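# Work through the console's operating card, steps 1 to 5

## Task

Carry out the three checks on the operating card by performing its steps 1 to 5 in sequence. Getting the first or the second setting wrong fails the job, and so does forcing a control (pushing or pulling it hard) for a sustained time. The console is loose on the table; if it noticeably lifts or tilts and then falls back, that counts against you. A control counts as set only if it stays put without the robot holding it at the end. Finish by opening the gripper and pulling the arm away.

## Robot and tools

Robot: one six-joint arm with a parallel two-finger gripper. Joint order, used in every command row and in every per-joint list in results: shoulder pan, shoulder lift, elbow, wrist 1, wrist 2, wrist 3. Stated ranges (rad): shoulder pan -3.142 to 3.142, shoulder lift -6.283 to 6.283, elbow 0.000 to 3.142, wrists 1 to 3 each -6.283 to 6.283; a real end may sit up to 0.010 rad off. A reference image, the operating card, shows the steps; show_instructions (no arguments) displays it again.

Frame: the scene frame has its origin on the table surface under the arm base, +z up, +y to the left when facing along +x. The base may be slightly tilted. The gripper's fingers point along its own +z and close along its own x; end_effector_position is the point midway between the pads, and the fingertips extend 17.5 mm past it. A flat block about 9 cm long juts from the wrist 3 axis toward the gripper's -y and rotates with it, so watch its clearance.

execute_actions(actions): actions is a list of up to 15 actions; each action is a table of up to 15 rows, one row per control step of 1/30 s; if fewer than 15 rows are given, the final row is repeated to fill 15 steps. A row holds 9 numbers, each in [-1, 1]: six joint offsets in the joint order above, then gripper position, gripper force_limit, gripper speed. The joint numbers are offsets, not poses: each row is measured from the joint angles at the start of that action (for a call's first action, the last angles reported). Scale: 1.0 equals 1.326 rad for shoulder pan and shoulder lift, 1.989 rad for elbow and the three wrists. An action that would carry a joint more than 0.010 rad beyond its range is refused; if the first action fails that check, or any action is malformed, nothing runs. A joint driven to its real end is stopped there and the result prints "joint sent to its limit". An empty list just returns the current state and images.

Gripper numbers (absolute settings, not offsets): position +1 means fully open (50 mm gap), pads meet near -0.65, and -1 means close until something blocks the fingers. force_limit: -1 about 20 N per pad, 0 about 102 N, +1 about 185 N (actual up to ~17% more). speed: -1 is 20 mm/s, 0 is 85, +1 is 150. A new force_limit or speed only applies after the position number changes by at least 0.01. object_status: 0 moving, 1 blocked while opening, 2 blocked while closing (a grip), 3 at the requested position or pads met. Opening in mm is about (250 - position_measured) x 0.202.

move(target, speed, blocking): target is one 9-number row as above; its joint part is an offset from the "Joint positions" of the latest result that shows them, not from where the arm is when the move begins. Finger numbers are sent immediately. speed is the top speed in rad/s of the joint with farthest to travel, 0.01 to 2, default 0.5; paths last 0.5 to 10 s and all joints finish together, so the hand traces a curve. blocking=false returns after 0.5 s while motion continues; then use wait(0) or stop before sending more motion. The extra "move:" line reports how it ended (done, off_target, moving, held, fault), limits=held or limits=none, and the joint farthest from target. The arm is stiff: aiming even slightly beyond a firm contact can trigger a fault.

wait(seconds): 0 to 10, holds the last command and returns a normal result. stop(): brakes a running move; fingers continue. zoom_image(camera, region): camera is cam_high, cam_low or cam_wrist; region is [x0, y0, x1, y1] in pixels from the top-left, at most 504 x 504. Image sizes: cam_high and cam_low 896x504, cam_wrist 504x504. finished_scene(scene): ends the scene, irreversibly; only call it when the card is done and the gripper has released and moved off.

Result lines: end_effector_position (m), end_effector_quat_wxyz, velocities; Joint positions and Joint velocities (rad, rad/s); Joint targets (what joints are currently driven to); joint torques (offset and noisy); Wrist force and Wrist torque in the gripper's own axes, saturating near 100 N, with offsets up to ~5.5 N and noise ~3.4 N; when pressing a surface the force points back into the arm. "joint command not followed" means a clearance check altered targets. Action results also list step readings, with HELD where a row was held back. MOTOR HOT appears from 70 °C; at 85 °C brakes engage.

Motion limits: each step the target may lead the measured angle by at most 0.383 rad (pan, lift) or 0.575 rad (elbow, wrists), and targets that would shift the hand more than 100 mm are scaled back, so large moves take several actions and may stop short; command the remainder.

Avoid: torque faults (load limits N m: pan 290, lift 290, elbow 132, each wrist 47.5) and any outside force of 150 N, which stop the arm 10 s; long hard pushing on a control; lifting or tipping the loose console and letting it fall; knocking anything off the table; fast impacts. Approach controls slowly, press gently, then release and retreat.

Each tool is called after "Call:" as a command line: name --argument value for each argument, lists and objects as JSON in quotes; but a table of rows of numbers goes row by row, as --pt "numbers of a row", without its own name.

Reference images:

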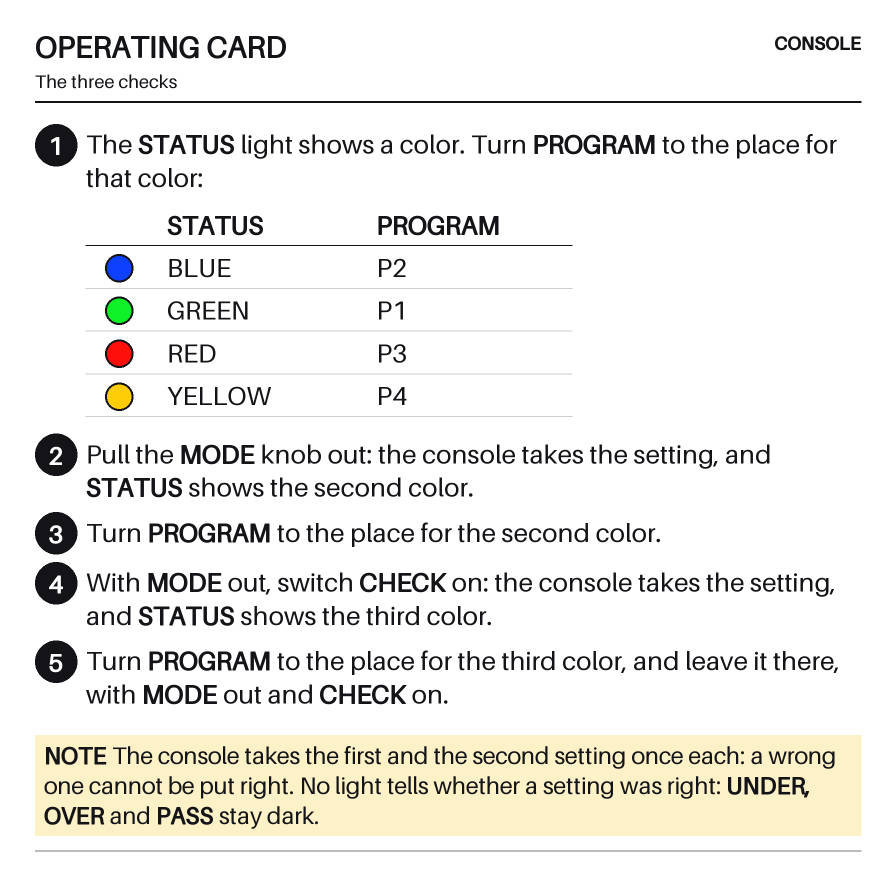

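## Session

Call:
execute_actions --actions '[]'

Scene clock: 0.00 s.
end_effector_position=(+0.0285, -0.0269, +0.2717) position_measured=3 object_status=3 end_effector_quat_wxyz=(+0.077, +0.658, -0.664, -0.347) end_effector_velocity=(+0.000, +0.000, +0.000) end_effector_angular_velocity=(-0.003, -0.001, -0.001)
Joint names: [shoulder pan, shoulder lift, elbow, wrist 1, wrist 2, wrist 3]
Joint positions: [-1.61  -1.48   2.552 -1.41  -2.16   1.724]
Joint velocities: [-0.    -0.003 -0.     0.     0.001  0.001]
Joint torques (N m, as the arm reports them, + toward a larger angle): no reading
Wrist force (N, on the end effector, along its own x y z axes, offset not removed): no reading
Wrist torque (N m, same axes, about the end effector's origin, offset not removed): no reading
Joint targets: [-1.610 -1.480 2.552 -1.410 -2.160 1.724]

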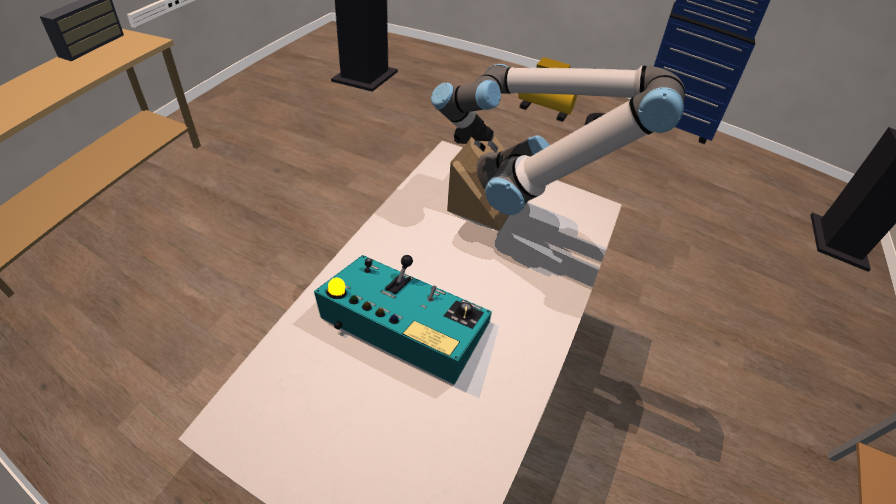

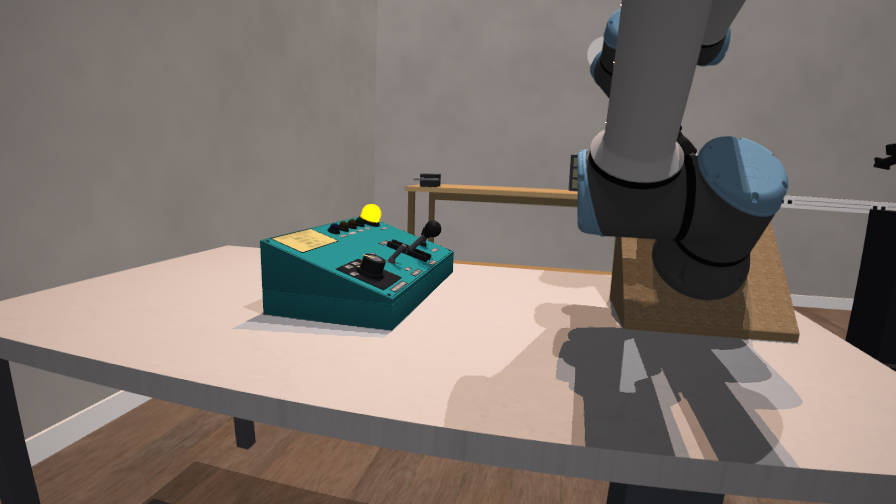

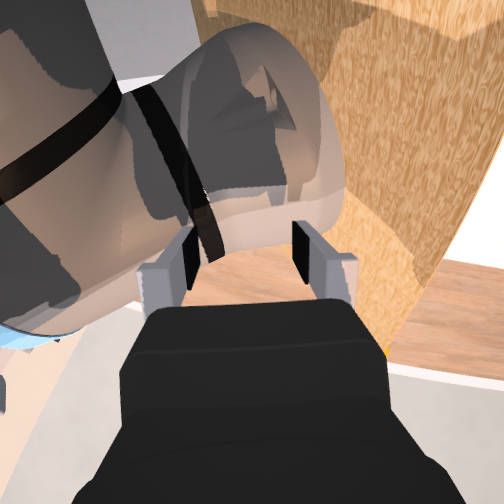

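Call:
zoom_image --camera "cam_high" --region '[300, 240, 510, 400]'

Call:
zoom_image --camera "cam_low" --region '[250, 190, 470, 340]'

Region (300, 240, 510, 400) of cam_high's 896x504 image, scaled by 2.400, with more detail than that image has; it fills the top 384 rows of this view, and the rest is white.

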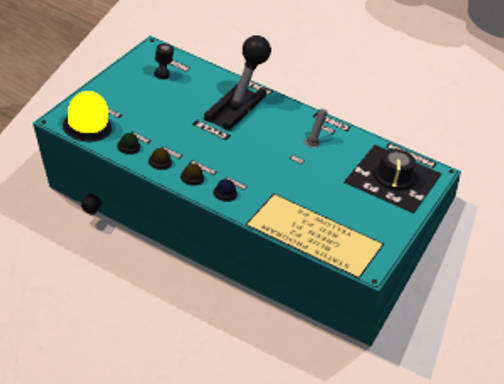

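Region (250, 190, 470, 340) of cam_low's 896x504 image, scaled by 2.291, with more detail than that image has; it fills the top 344 rows of this view, and the rest is white.

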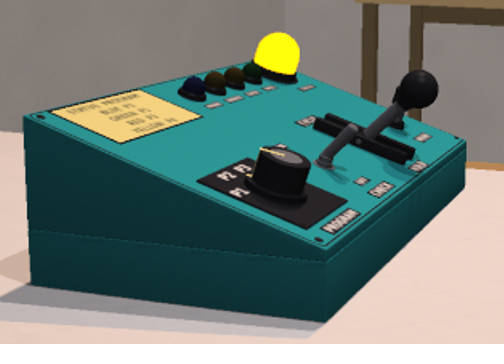

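Call:
move --target '[0.3673,-0.126,-0.0704,-0.1815,0.6287,0.1433,1,-0.5,0]' --speed 0.6

Scene clock: 122.90 s.
end_effector_position=(+0.4994, +0.0002, +0.3206) position_measured=3 object_status=3 end_effector_quat_wxyz=(-0.123, +0.697, -0.696, +0.123) end_effector_velocity=(+0.001, +0.001, -0.000) end_effector_angular_velocity=(+0.002, -0.003, +0.001)
Joint names: [shoulder pan, shoulder lift, elbow, wrist 1, wrist 2, wrist 3]
Joint positions: [-1.123 -1.647  2.412 -1.771 -0.911  2.009]
Joint velocities: [ 0.001 -0.     0.001  0.     0.004 -0.   ]
Joint torques (N m, as the arm reports them, + toward a larger angle): [-20.88   0.45 -55.85  -7.52   3.88   2.59]
Wrist force (N, on the end effector, along its own x y z axes, offset not removed): [-3.9 -1.3 -2.4]
Wrist torque (N m, same axes, about the end effector's origin, offset not removed): [-0.13 0.48 0.20]
Joint targets: [-1.123 -1.647 2.412 -1.771 -0.910 2.009]
move: done; limits=none; farthest joint: the wrist 2, 0.001 radians from its target (1.251 radians at the start)
camera_calibration (this result's frames):
cam_wrist: T_world_to_cam=[[-0.0470285, -0.99883, 0.0112329, 0.019154], [-0.998711, 0.0468021, -0.0196325, 0.504945], [0.0190838, -0.0121417, -0.999744, 0.458785], [0, 0, 0, 1]] pos_world=[0.49644, 0.00106949, 0.468366]

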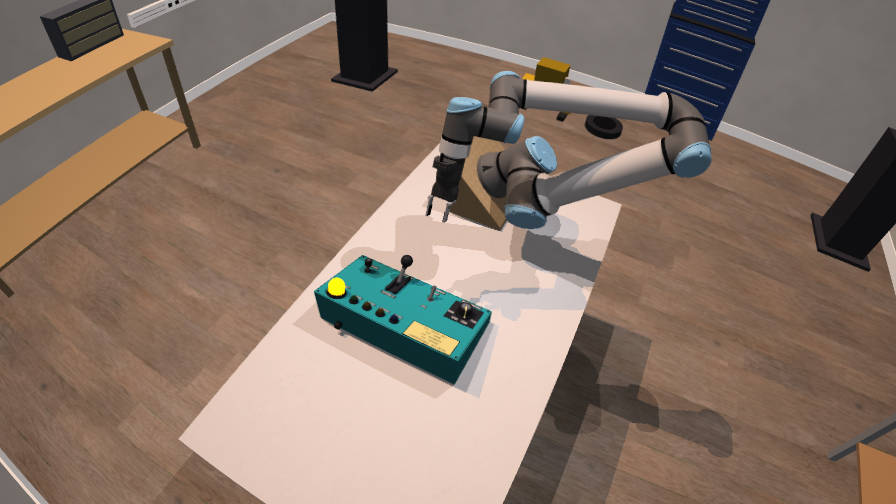

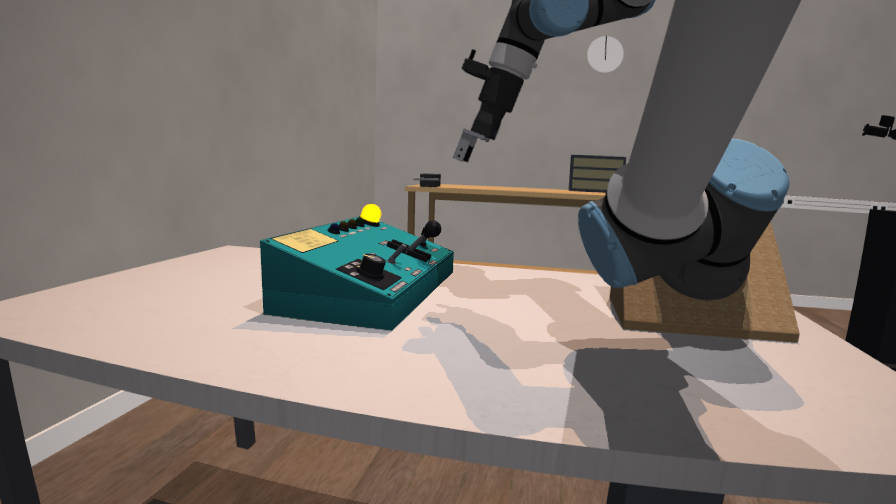

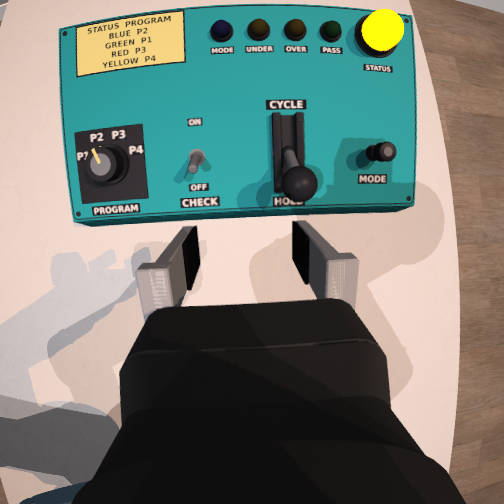

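Call:
zoom_image --camera "cam_wrist" --region '[50, 100, 250, 240]'

Call:
zoom_image --camera "cam_wrist" --region '[240, 90, 440, 230]'

Region (50, 100, 250, 240) of cam_wrist's 504x504 image, scaled by 2.520, with more detail than that image has; it fills the top 353 rows of this view, and the rest is white.

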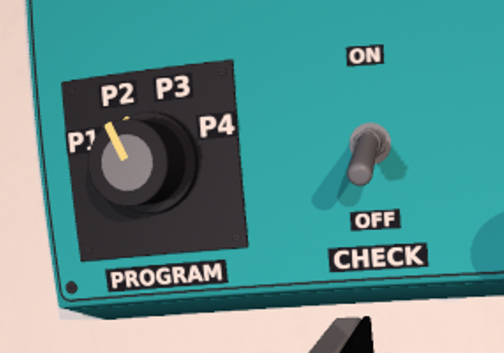

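Region (240, 90, 440, 230) of cam_wrist's 504x504 image, scaled by 2.520, with more detail than that image has; it fills the top 353 rows of this view, and the rest is white.

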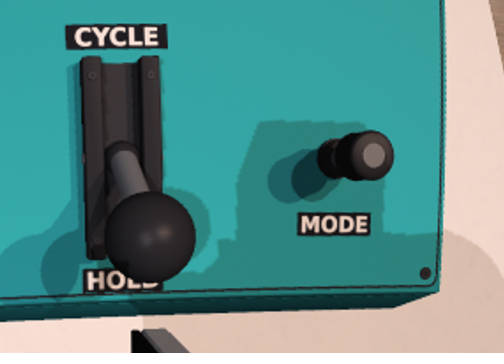

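Call:
move --target '[0.3796,0.0111,0.0401,-0.2761,0.0883,0.1528,1,-0.5,0]' --speed 0.5

Scene clock: 200.10 s.
end_effector_position=(+0.6006, +0.1809, +0.1703) position_measured=3 object_status=3 end_effector_quat_wxyz=(-0.101, +0.807, -0.564, +0.143) end_effector_velocity=(+0.000, +0.002, -0.001) end_effector_angular_velocity=(-0.001, -0.000, +0.003)
Joint names: [shoulder pan, shoulder lift, elbow, wrist 1, wrist 2, wrist 3]
Joint positions: [-0.62  -1.632  2.491 -2.32  -0.735  2.312]
Joint velocities: [ 0.003 -0.     0.    -0.003  0.001  0.001]
Joint torques (N m, as the arm reports them, + toward a larger angle): [-20.24  13.75 -30.78  -7.19   4.02   2.87]
Wrist force (N, on the end effector, along its own x y z axes, offset not removed): [-1.4 5.2 2.9]
Wrist torque (N m, same axes, about the end effector's origin, offset not removed): [1.04 0.07 -0.12]
Joint targets: [-0.620 -1.632 2.491 -2.320 -0.735 2.312]
move: done; limits=none; farthest joint: the wrist 3, 0.001 radians from its target (0.304 radians at the start)
camera_calibration (this result's frames):
cam_wrist: T_world_to_cam=[[0.275901, -0.952496, 0.128954, -0.0162725], [-0.960234, -0.279105, -0.00710931, 0.628363], [0.0427634, -0.121865, -0.991625, 0.31304], [0, 0, 0, 1]] pos_world=[0.594479, 0.198029, 0.316984]

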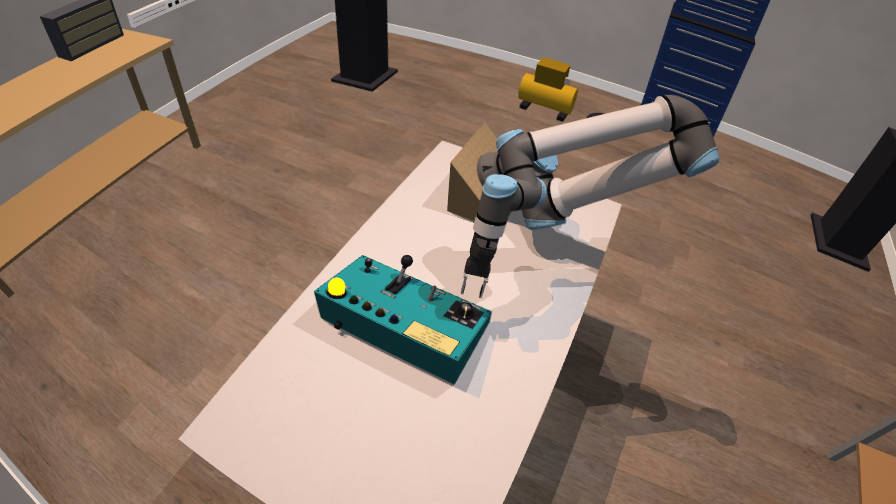

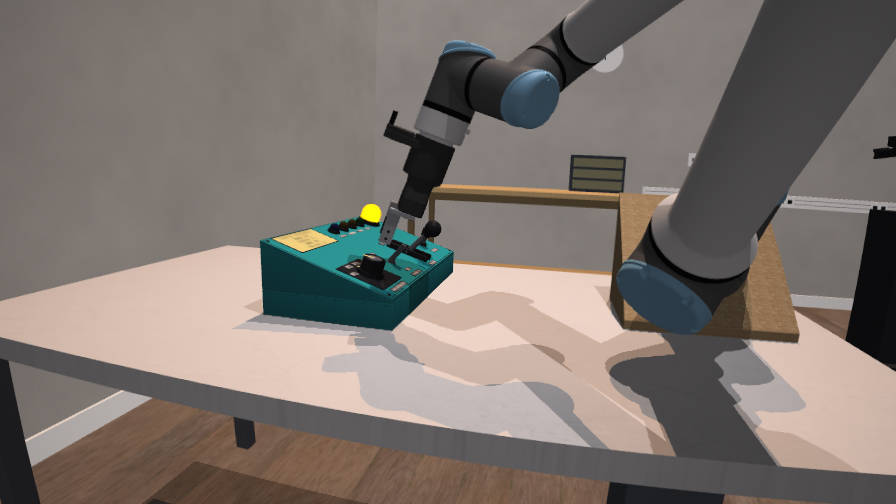

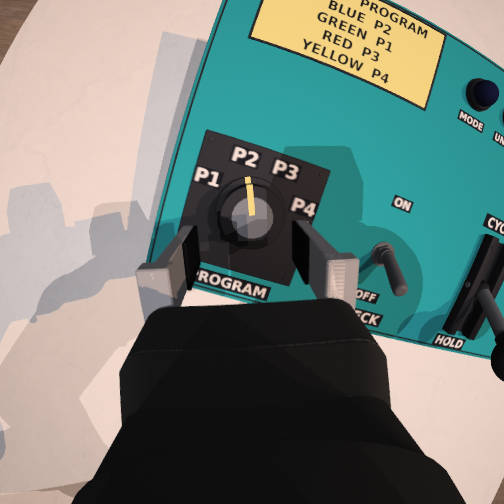

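Call:
zoom_image --camera "cam_wrist" --region '[160, 120, 340, 300]'

Region (160, 120, 340, 300) of cam_wrist's 504x504 image, scaled by 2.800, with more detail than that image has.

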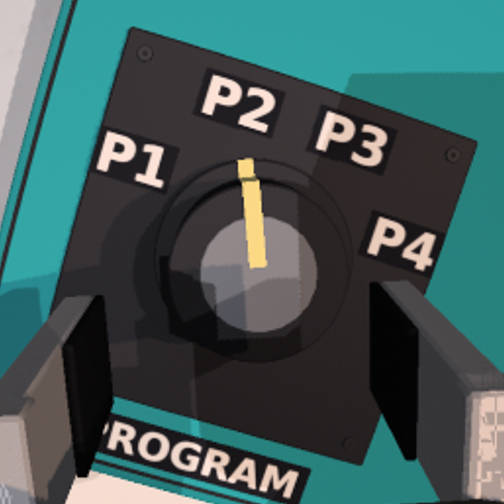

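Call:
move --target '[0.0354,0.0581,0.0024,-0.067,0.0018,0.0136,1,-0.5,0]' --speed 0.25

Call:
zoom_image --camera "cam_wrist" --region '[160, 140, 340, 320]'

Call:
zoom_image --camera "cam_low" --region '[320, 190, 440, 300]'

Scene clock: 279.80 s.
end_effector_position=(+0.6139, +0.1785, +0.1429) position_measured=3 object_status=3 end_effector_quat_wxyz=(-0.097, +0.819, -0.547, +0.145) end_effector_velocity=(+0.001, -0.000, -0.001) end_effector_angular_velocity=(-0.002, +0.000, +0.002)
Joint names: [shoulder pan, shoulder lift, elbow, wrist 1, wrist 2, wrist 3]
Joint positions: [-0.573 -1.555  2.496 -2.453 -0.731  2.339]
Joint velocities: [ 0.001  0.002 -0.001 -0.003 -0.001 -0.001]
Joint torques (N m, as the arm reports them, + toward a larger angle): [-20.27   8.84 -27.68  -6.3    3.78   3.31]
Wrist force (N, on the end effector, along its own x y z axes, offset not removed): [-2.0 -3.1 2.4]
Wrist torque (N m, same axes, about the end effector's origin, offset not removed): [-0.25 0.11 0.04]
Joint targets: [-0.573 -1.555 2.496 -2.453 -0.731 2.339]
move: done; limits=none; farthest joint: the wrist 1, 0.001 radians from its target (0.133 radians at the start)
camera_calibration (this result's frames):
cam_wrist: T_world_to_cam=[[0.313499, -0.938791, 0.142796, -0.0462539], [-0.948402, -0.317061, -0.00231467, 0.639122], [0.0474479, -0.134702, -0.989749, 0.284092], [0, 0, 0, 1]] pos_world=[0.607166, 0.197486, 0.289264]

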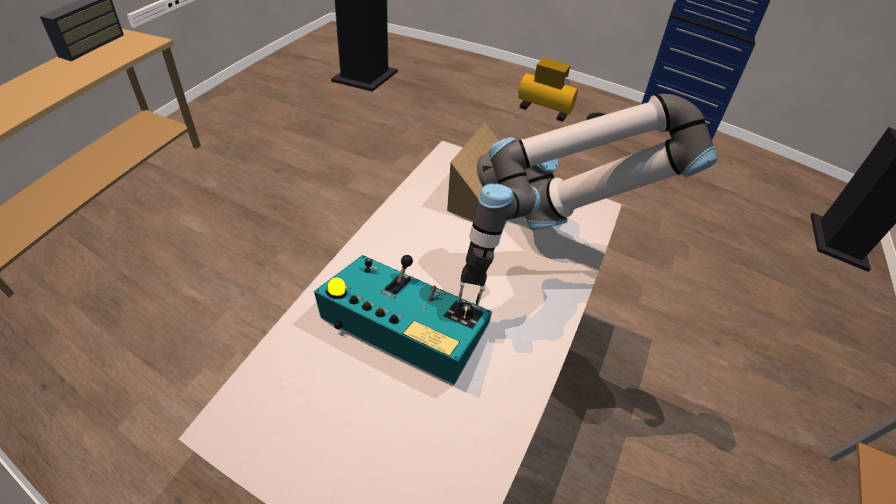

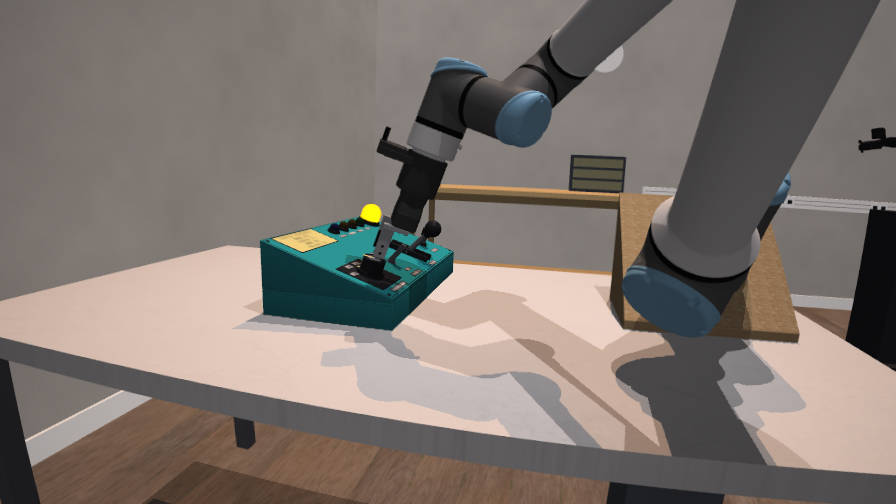

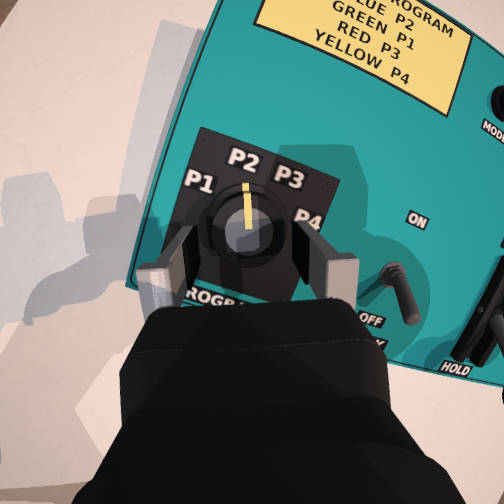

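Region (160, 140, 340, 320) of cam_wrist's 504x504 image, scaled by 2.800, with more detail than that image has.

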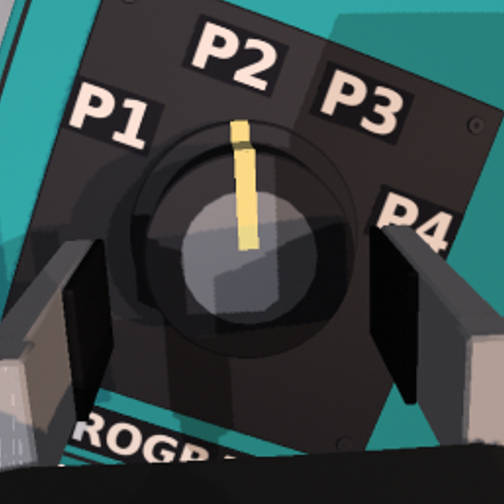

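Region (320, 190, 440, 300) of cam_low's 896x504 image, scaled by 4.200, with more detail than that image has; it fills the top 462 rows of this view, and the rest is white.

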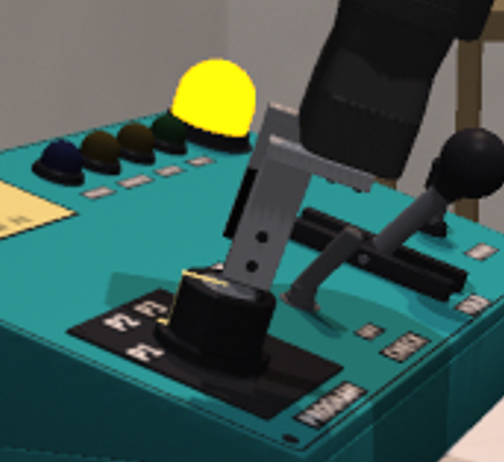

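Call:
move --target '[0.0364,0.0567,-0.0011,-0.0641,0.0005,0.0365,1,-0.5,0]' --speed 0.15

Call:
zoom_image --camera "cam_wrist" --region '[160, 140, 340, 320]'

Call:
zoom_image --camera "cam_low" --region '[320, 190, 440, 300]'

Scene clock: 297.97 s.
end_effector_position=(+0.6278, +0.1778, +0.1164) position_measured=3 object_status=3 end_effector_quat_wxyz=(-0.097, +0.819, -0.547, +0.145) end_effector_velocity=(+0.001, +0.001, -0.001) end_effector_angular_velocity=(+0.001, -0.000, -0.000)
Joint names: [shoulder pan, shoulder lift, elbow, wrist 1, wrist 2, wrist 3]
Joint positions: [-0.525 -1.48   2.494 -2.58  -0.731  2.412]
Joint velocities: [ 0.002  0.002 -0.    -0.003  0.001  0.003]
Joint torques (N m, as the arm reports them, + toward a larger angle): [-22.36   3.13 -41.46  -7.19   3.44   3.14]
Wrist force (N, on the end effector, along its own x y z axes, offset not removed): [-2.2 1.5 -2.2]
Wrist torque (N m, same axes, about the end effector's origin, offset not removed): [0.31 0.19 -0.03]
Joint targets: [-0.525 -1.480 2.494 -2.580 -0.730 2.412]
move: done; limits=none; farthest joint: the wrist 1, 0.001 radians from its target (0.127 radians at the start)
camera_calibration (this result's frames):
cam_wrist: T_world_to_cam=[[0.313412, -0.938709, 0.143518, -0.0475273], [-0.94842, -0.317008, -0.00231119, 0.652023], [0.047666, -0.135391, -0.989645, 0.257135], [0, 0, 0, 1]] pos_world=[0.621031, 0.196896, 0.262801]

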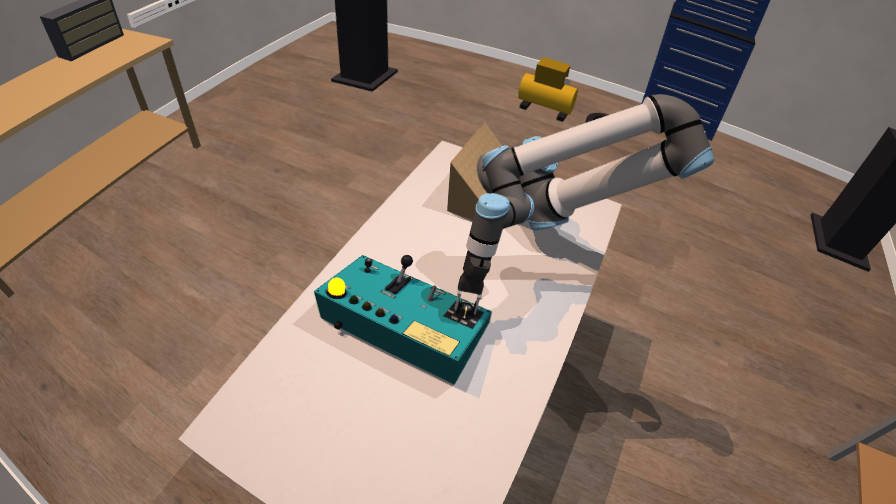

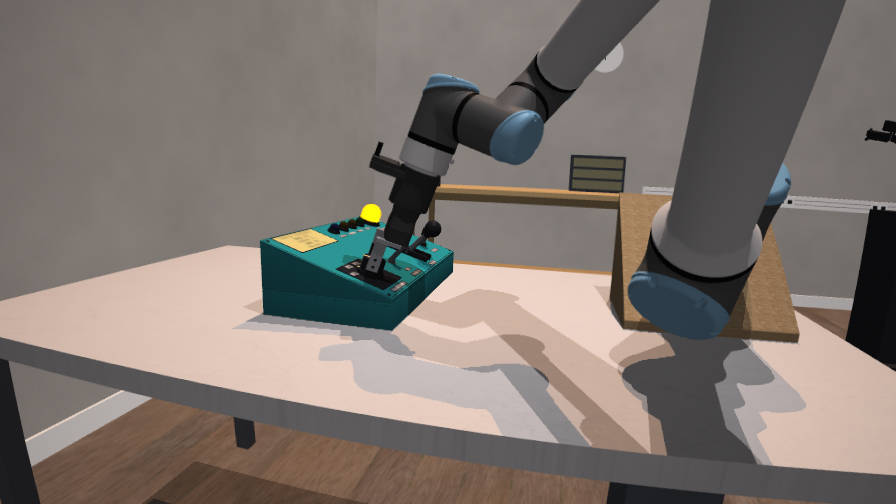

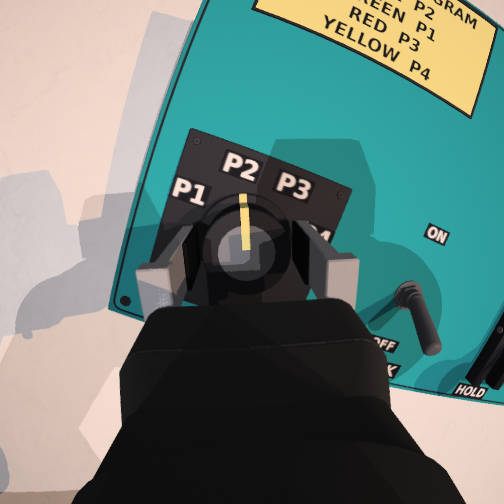

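Region (160, 140, 340, 320) of cam_wrist's 504x504 image, scaled by 2.800, with more detail than that image has.

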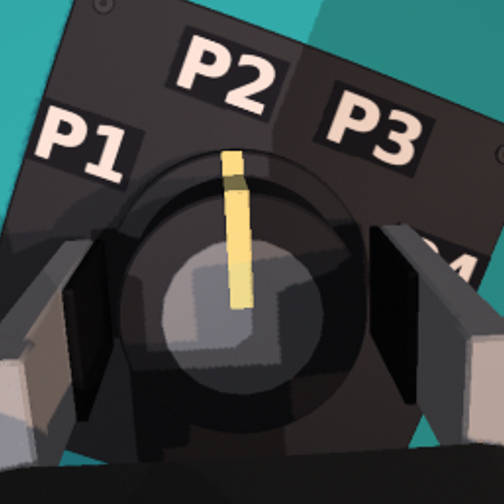

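Region (320, 190, 440, 300) of cam_low's 896x504 image, scaled by 4.200, with more detail than that image has; it fills the top 462 rows of this view, and the rest is white.

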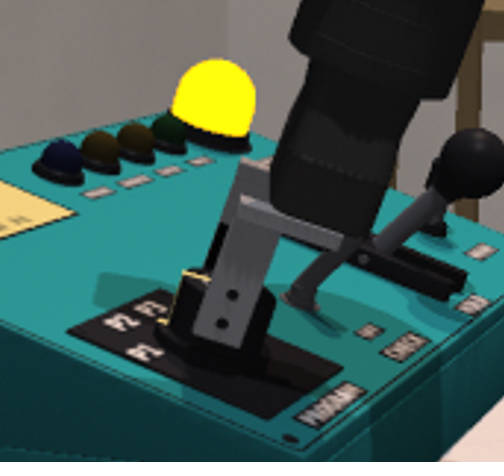

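Call:
move --target '[0,0,0,0,0,0,-1,-0.6,-0.5]'

Scene clock: 310.67 s.
end_effector_position=(+0.6279, +0.1778, +0.1164) position_measured=38 object_status=2 end_effector_quat_wxyz=(-0.097, +0.819, -0.547, +0.145) end_effector_velocity=(+0.000, +0.000, +0.000) end_effector_angular_velocity=(-0.002, +0.001, -0.000)
Joint names: [shoulder pan, shoulder lift, elbow, wrist 1, wrist 2, wrist 3]
Joint positions: [-0.525 -1.48   2.494 -2.58  -0.73   2.412]
Joint velocities: [ 0.001 -0.001 -0.001  0.001 -0.002  0.001]
Joint torques (N m, as the arm reports them, + toward a larger angle): [-48.41 -23.2  -39.01  -0.46   3.53  -1.36]
Wrist force (N, on the end effector, along its own x y z axes, offset not removed): [6.2 -1.9 8.6]
Wrist torque (N m, same axes, about the end effector's origin, offset not removed): [0.08 -0.67 -0.13]
Joint targets: [-0.525 -1.480 2.494 -2.580 -0.731 2.412]
move: done; limits=none; farthest joint: the wrist 2, 0.001 radians from its target (0.001 radians at the start)
camera_calibration (this result's frames):
cam_wrist: T_world_to_cam=[[0.313429, -0.938709, 0.143482, -0.0475445], [-0.948417, -0.317017, -0.00226568, 0.652025], [0.0476129, -0.13537, -0.98965, 0.257106], [0, 0, 0, 1]] pos_world=[0.621052, 0.196877, 0.262744]

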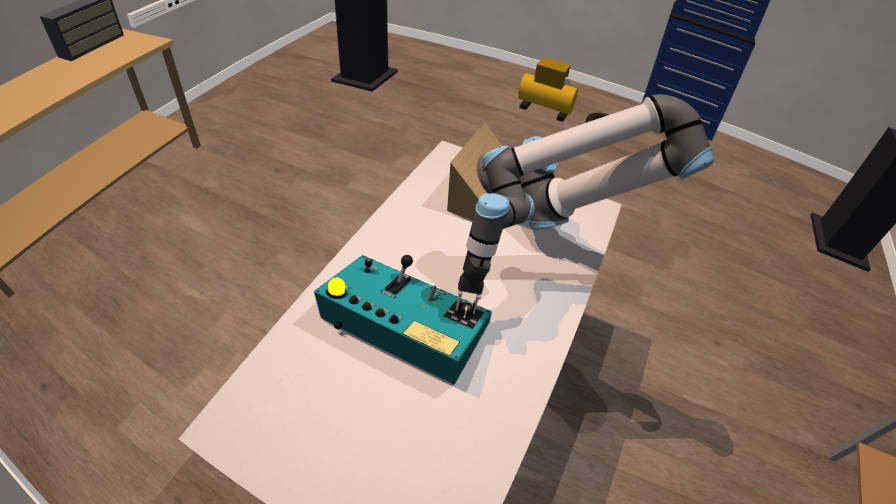

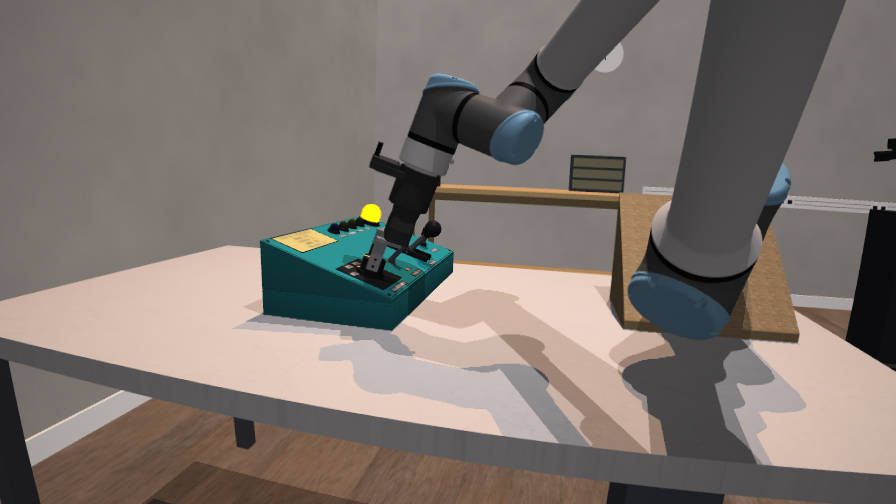

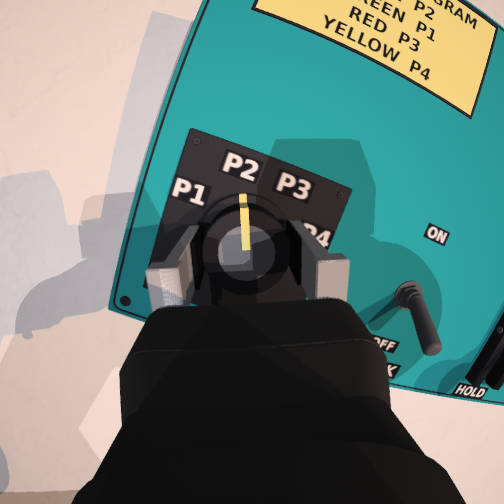

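Call:
move --target '[0.0090,-0.0112,0.0009,-0.0002,0,0.2064,-1,-0.6,-0.5]' --speed 0.5

Call:
move --target '[0.0103,-0.0081,-0.0026,0.0003,0,0.2077,-1,-0.6,-0.5]' --speed 0.5

Scene clock: 324.77 s.
end_effector_position=(+0.6280, +0.1778, +0.1164) position_measured=38 object_status=2 end_effector_quat_wxyz=(-0.124, +0.696, -0.696, +0.123) end_effector_velocity=(+0.000, -0.000, +0.000) end_effector_angular_velocity=(+0.002, -0.001, -0.003)
Joint names: [shoulder pan, shoulder lift, elbow, wrist 1, wrist 2, wrist 3]
Joint positions: [-0.513 -1.495  2.496 -2.58  -0.731  2.822]
Joint velocities: [-0.     0.     0.    -0.001  0.001  0.003]
Joint torques (N m, as the arm reports them, + toward a larger angle): [-14.34 -30.37 -23.11  -5.59  10.98   1.87]
Wrist force (N, on the end effector, along its own x y z axes, offset not removed): [23.6 -10.6 6.0]
Wrist torque (N m, same axes, about the end effector's origin, offset not removed): [-0.35 1.41 -0.17]
Joint targets: [-0.513 -1.495 2.496 -2.580 -0.730 2.822]
move: done; limits=none; farthest joint: the wrist 2, 0.001 radians from its target (0.000 radians at the start)
camera_calibration (this result's frames):
cam_wrist: T_world_to_cam=[[-0.047871, -0.99879, 0.0112769, 0.205414], [-0.998652, 0.0476314, -0.0206407, 0.62099], [0.0200786, -0.0122498, -0.999723, 0.253746], [0, 0, 0, 1]] pos_world=[0.624891, 0.178695, 0.264177]

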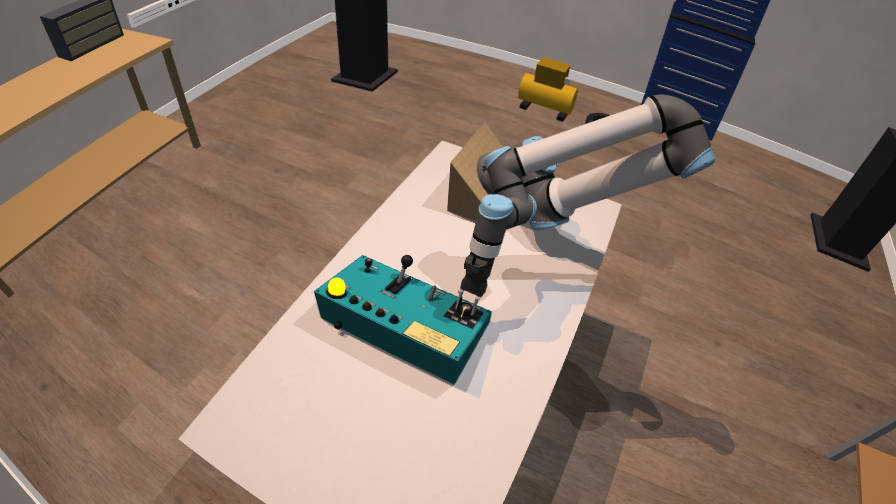

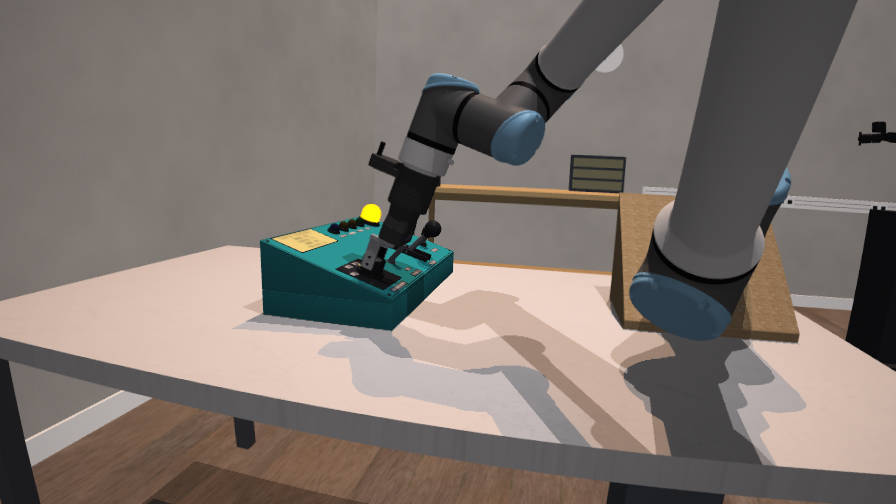

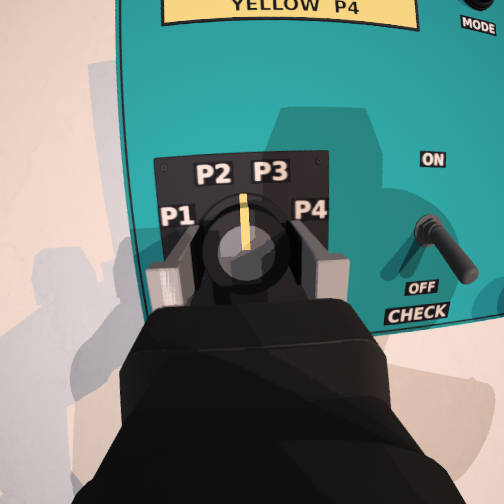

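Scene clock: 326.33 s.
end_effector_position=(+0.6279, +0.1780, +0.1165) position_measured=38 object_status=2 end_effector_quat_wxyz=(+0.145, -0.548, +0.818, -0.097) end_effector_velocity=(+0.000, -0.000, +0.000) end_effector_angular_velocity=(+0.001, +0.000, -0.004)
Joint names: [shoulder pan, shoulder lift, elbow, wrist 1, wrist 2, wrist 3]
Joint positions: [-0.5   -1.506  2.49  -2.58  -0.731  3.234]
Joint velocities: [ 0.     0.    -0.001  0.    -0.     0.005]
Joint torques (N m, as the arm reports them, + toward a larger angle): [ -1.93 -28.52 -38.53   0.37   8.71   2.  ]
Wrist force (N, on the end effector, along its own x y z axes, offset not removed): [29.4 -25.5 -4.8]
Wrist torque (N m, same axes, about the end effector's origin, offset not removed): [-0.21 1.18 -0.25]
Joint targets: [-0.500 -1.506 2.490 -2.580 -0.731 3.235]
move: done; limits=none; farthest joint: the wrist 3, 0.001 radians from its target (0.413 radians at the start)
camera_calibration (this result's frames):
cam_wrist: T_world_to_cam=[[-0.403261, -0.907296, -0.119139, 0.427639], [-0.914258, 0.405001, 0.0103122, 0.500717], [0.0388952, 0.113082, -0.992824, 0.218844], [0, 0, 0, 1]] pos_world=[0.621722, 0.160457, 0.263059]

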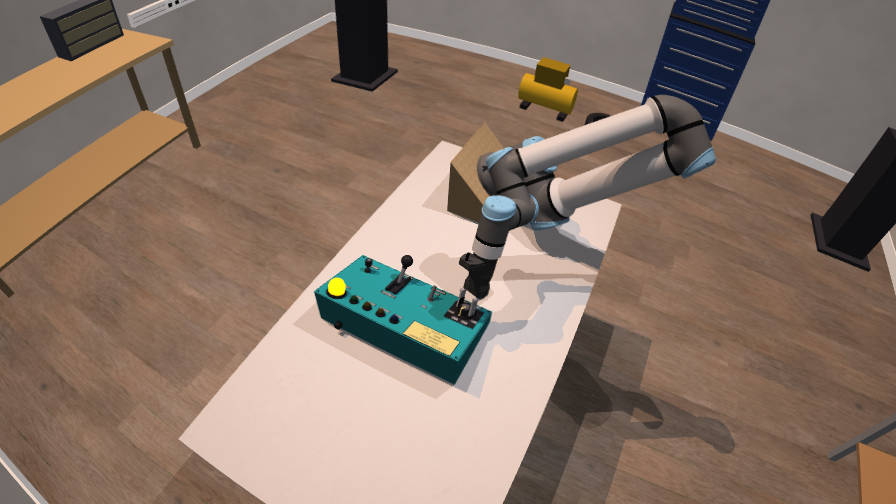

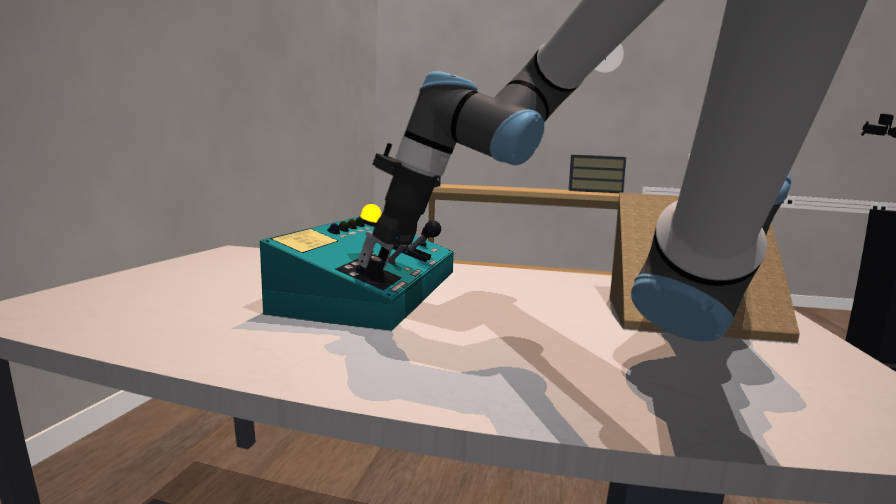

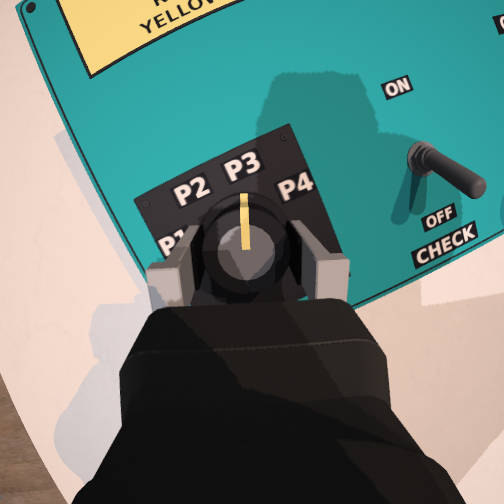

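Side force is building; release at the P3 detent.

Call:
move --target '[0,0,0,0,0,0,0.95,-0.6,0]'

Call:
zoom_image --camera "cam_wrist" --region '[160, 140, 340, 320]'

Scene clock: 331.57 s.
end_effector_position=(+0.6279, +0.1781, +0.1165) position_measured=10 object_status=3 end_effector_quat_wxyz=(+0.145, -0.548, +0.818, -0.097) end_effector_velocity=(+0.000, -0.001, +0.001) end_effector_angular_velocity=(-0.001, -0.001, -0.002)
Joint names: [shoulder pan, shoulder lift, elbow, wrist 1, wrist 2, wrist 3]
Joint positions: [-0.5   -1.506  2.49  -2.58  -0.73   3.234]
Joint velocities: [-0.002 -0.     0.    -0.    -0.001  0.001]
Joint torques (N m, as the arm reports them, + toward a larger angle): [-49.11  -9.49 -33.09  -4.64  -3.26  -1.21]
Wrist force (N, on the end effector, along its own x y z axes, offset not removed): [-3.0 -5.3 -0.4]
Wrist torque (N m, same axes, about the end effector's origin, offset not removed): [-0.82 0.36 0.09]
Joint targets: [-0.500 -1.506 2.490 -2.580 -0.731 3.234]
move: done; limits=none; farthest joint: the wrist 2, 0.001 radians from its target (0.000 radians at the start)
camera_calibration (this result's frames):
cam_wrist: T_world_to_cam=[[-0.403226, -0.907294, -0.119275, 0.427705], [-0.914274, 0.404963, 0.0103844, 0.500683], [0.0388801, 0.113237, -0.992807, 0.218809], [0, 0, 0, 1]] pos_world=[0.621716, 0.160518, 0.26305]

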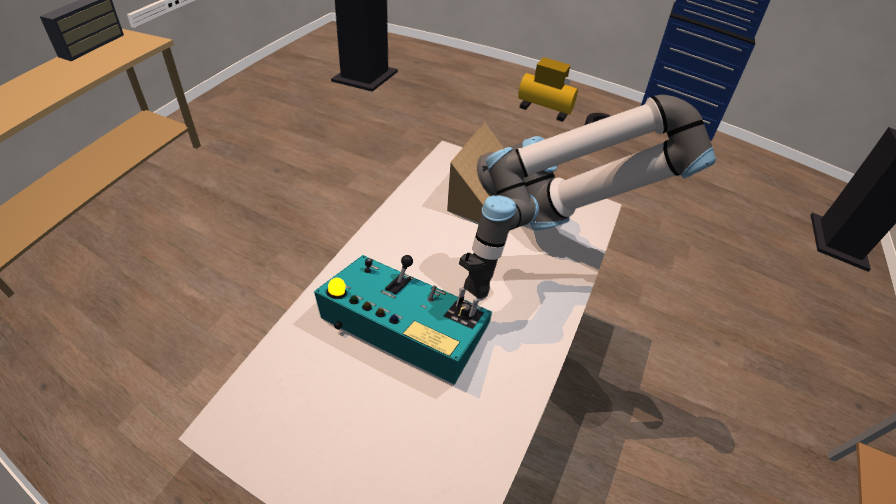

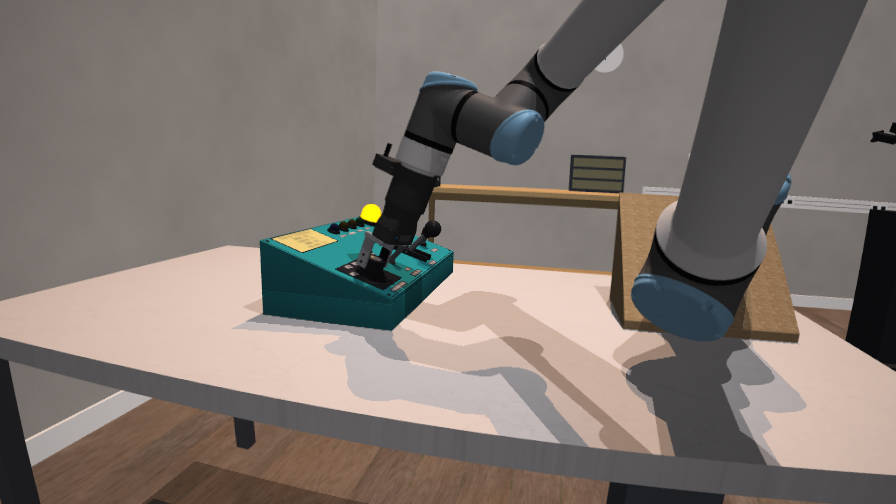

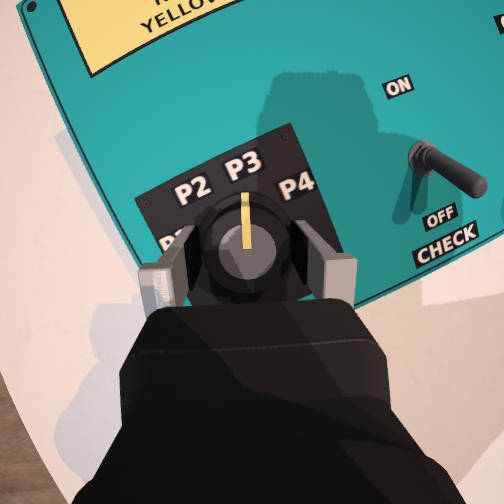

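Region (160, 140, 340, 320) of cam_wrist's 504x504 image, scaled by 2.800, with more detail than that image has.

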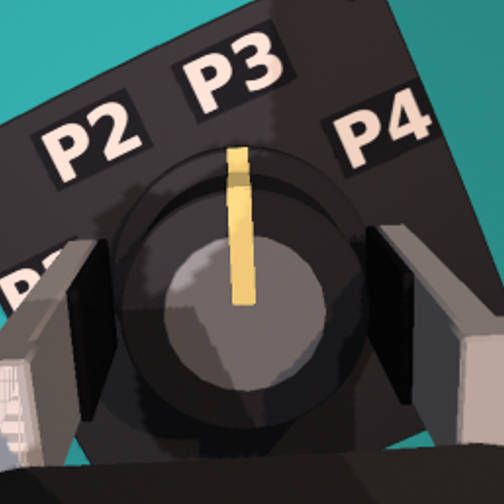

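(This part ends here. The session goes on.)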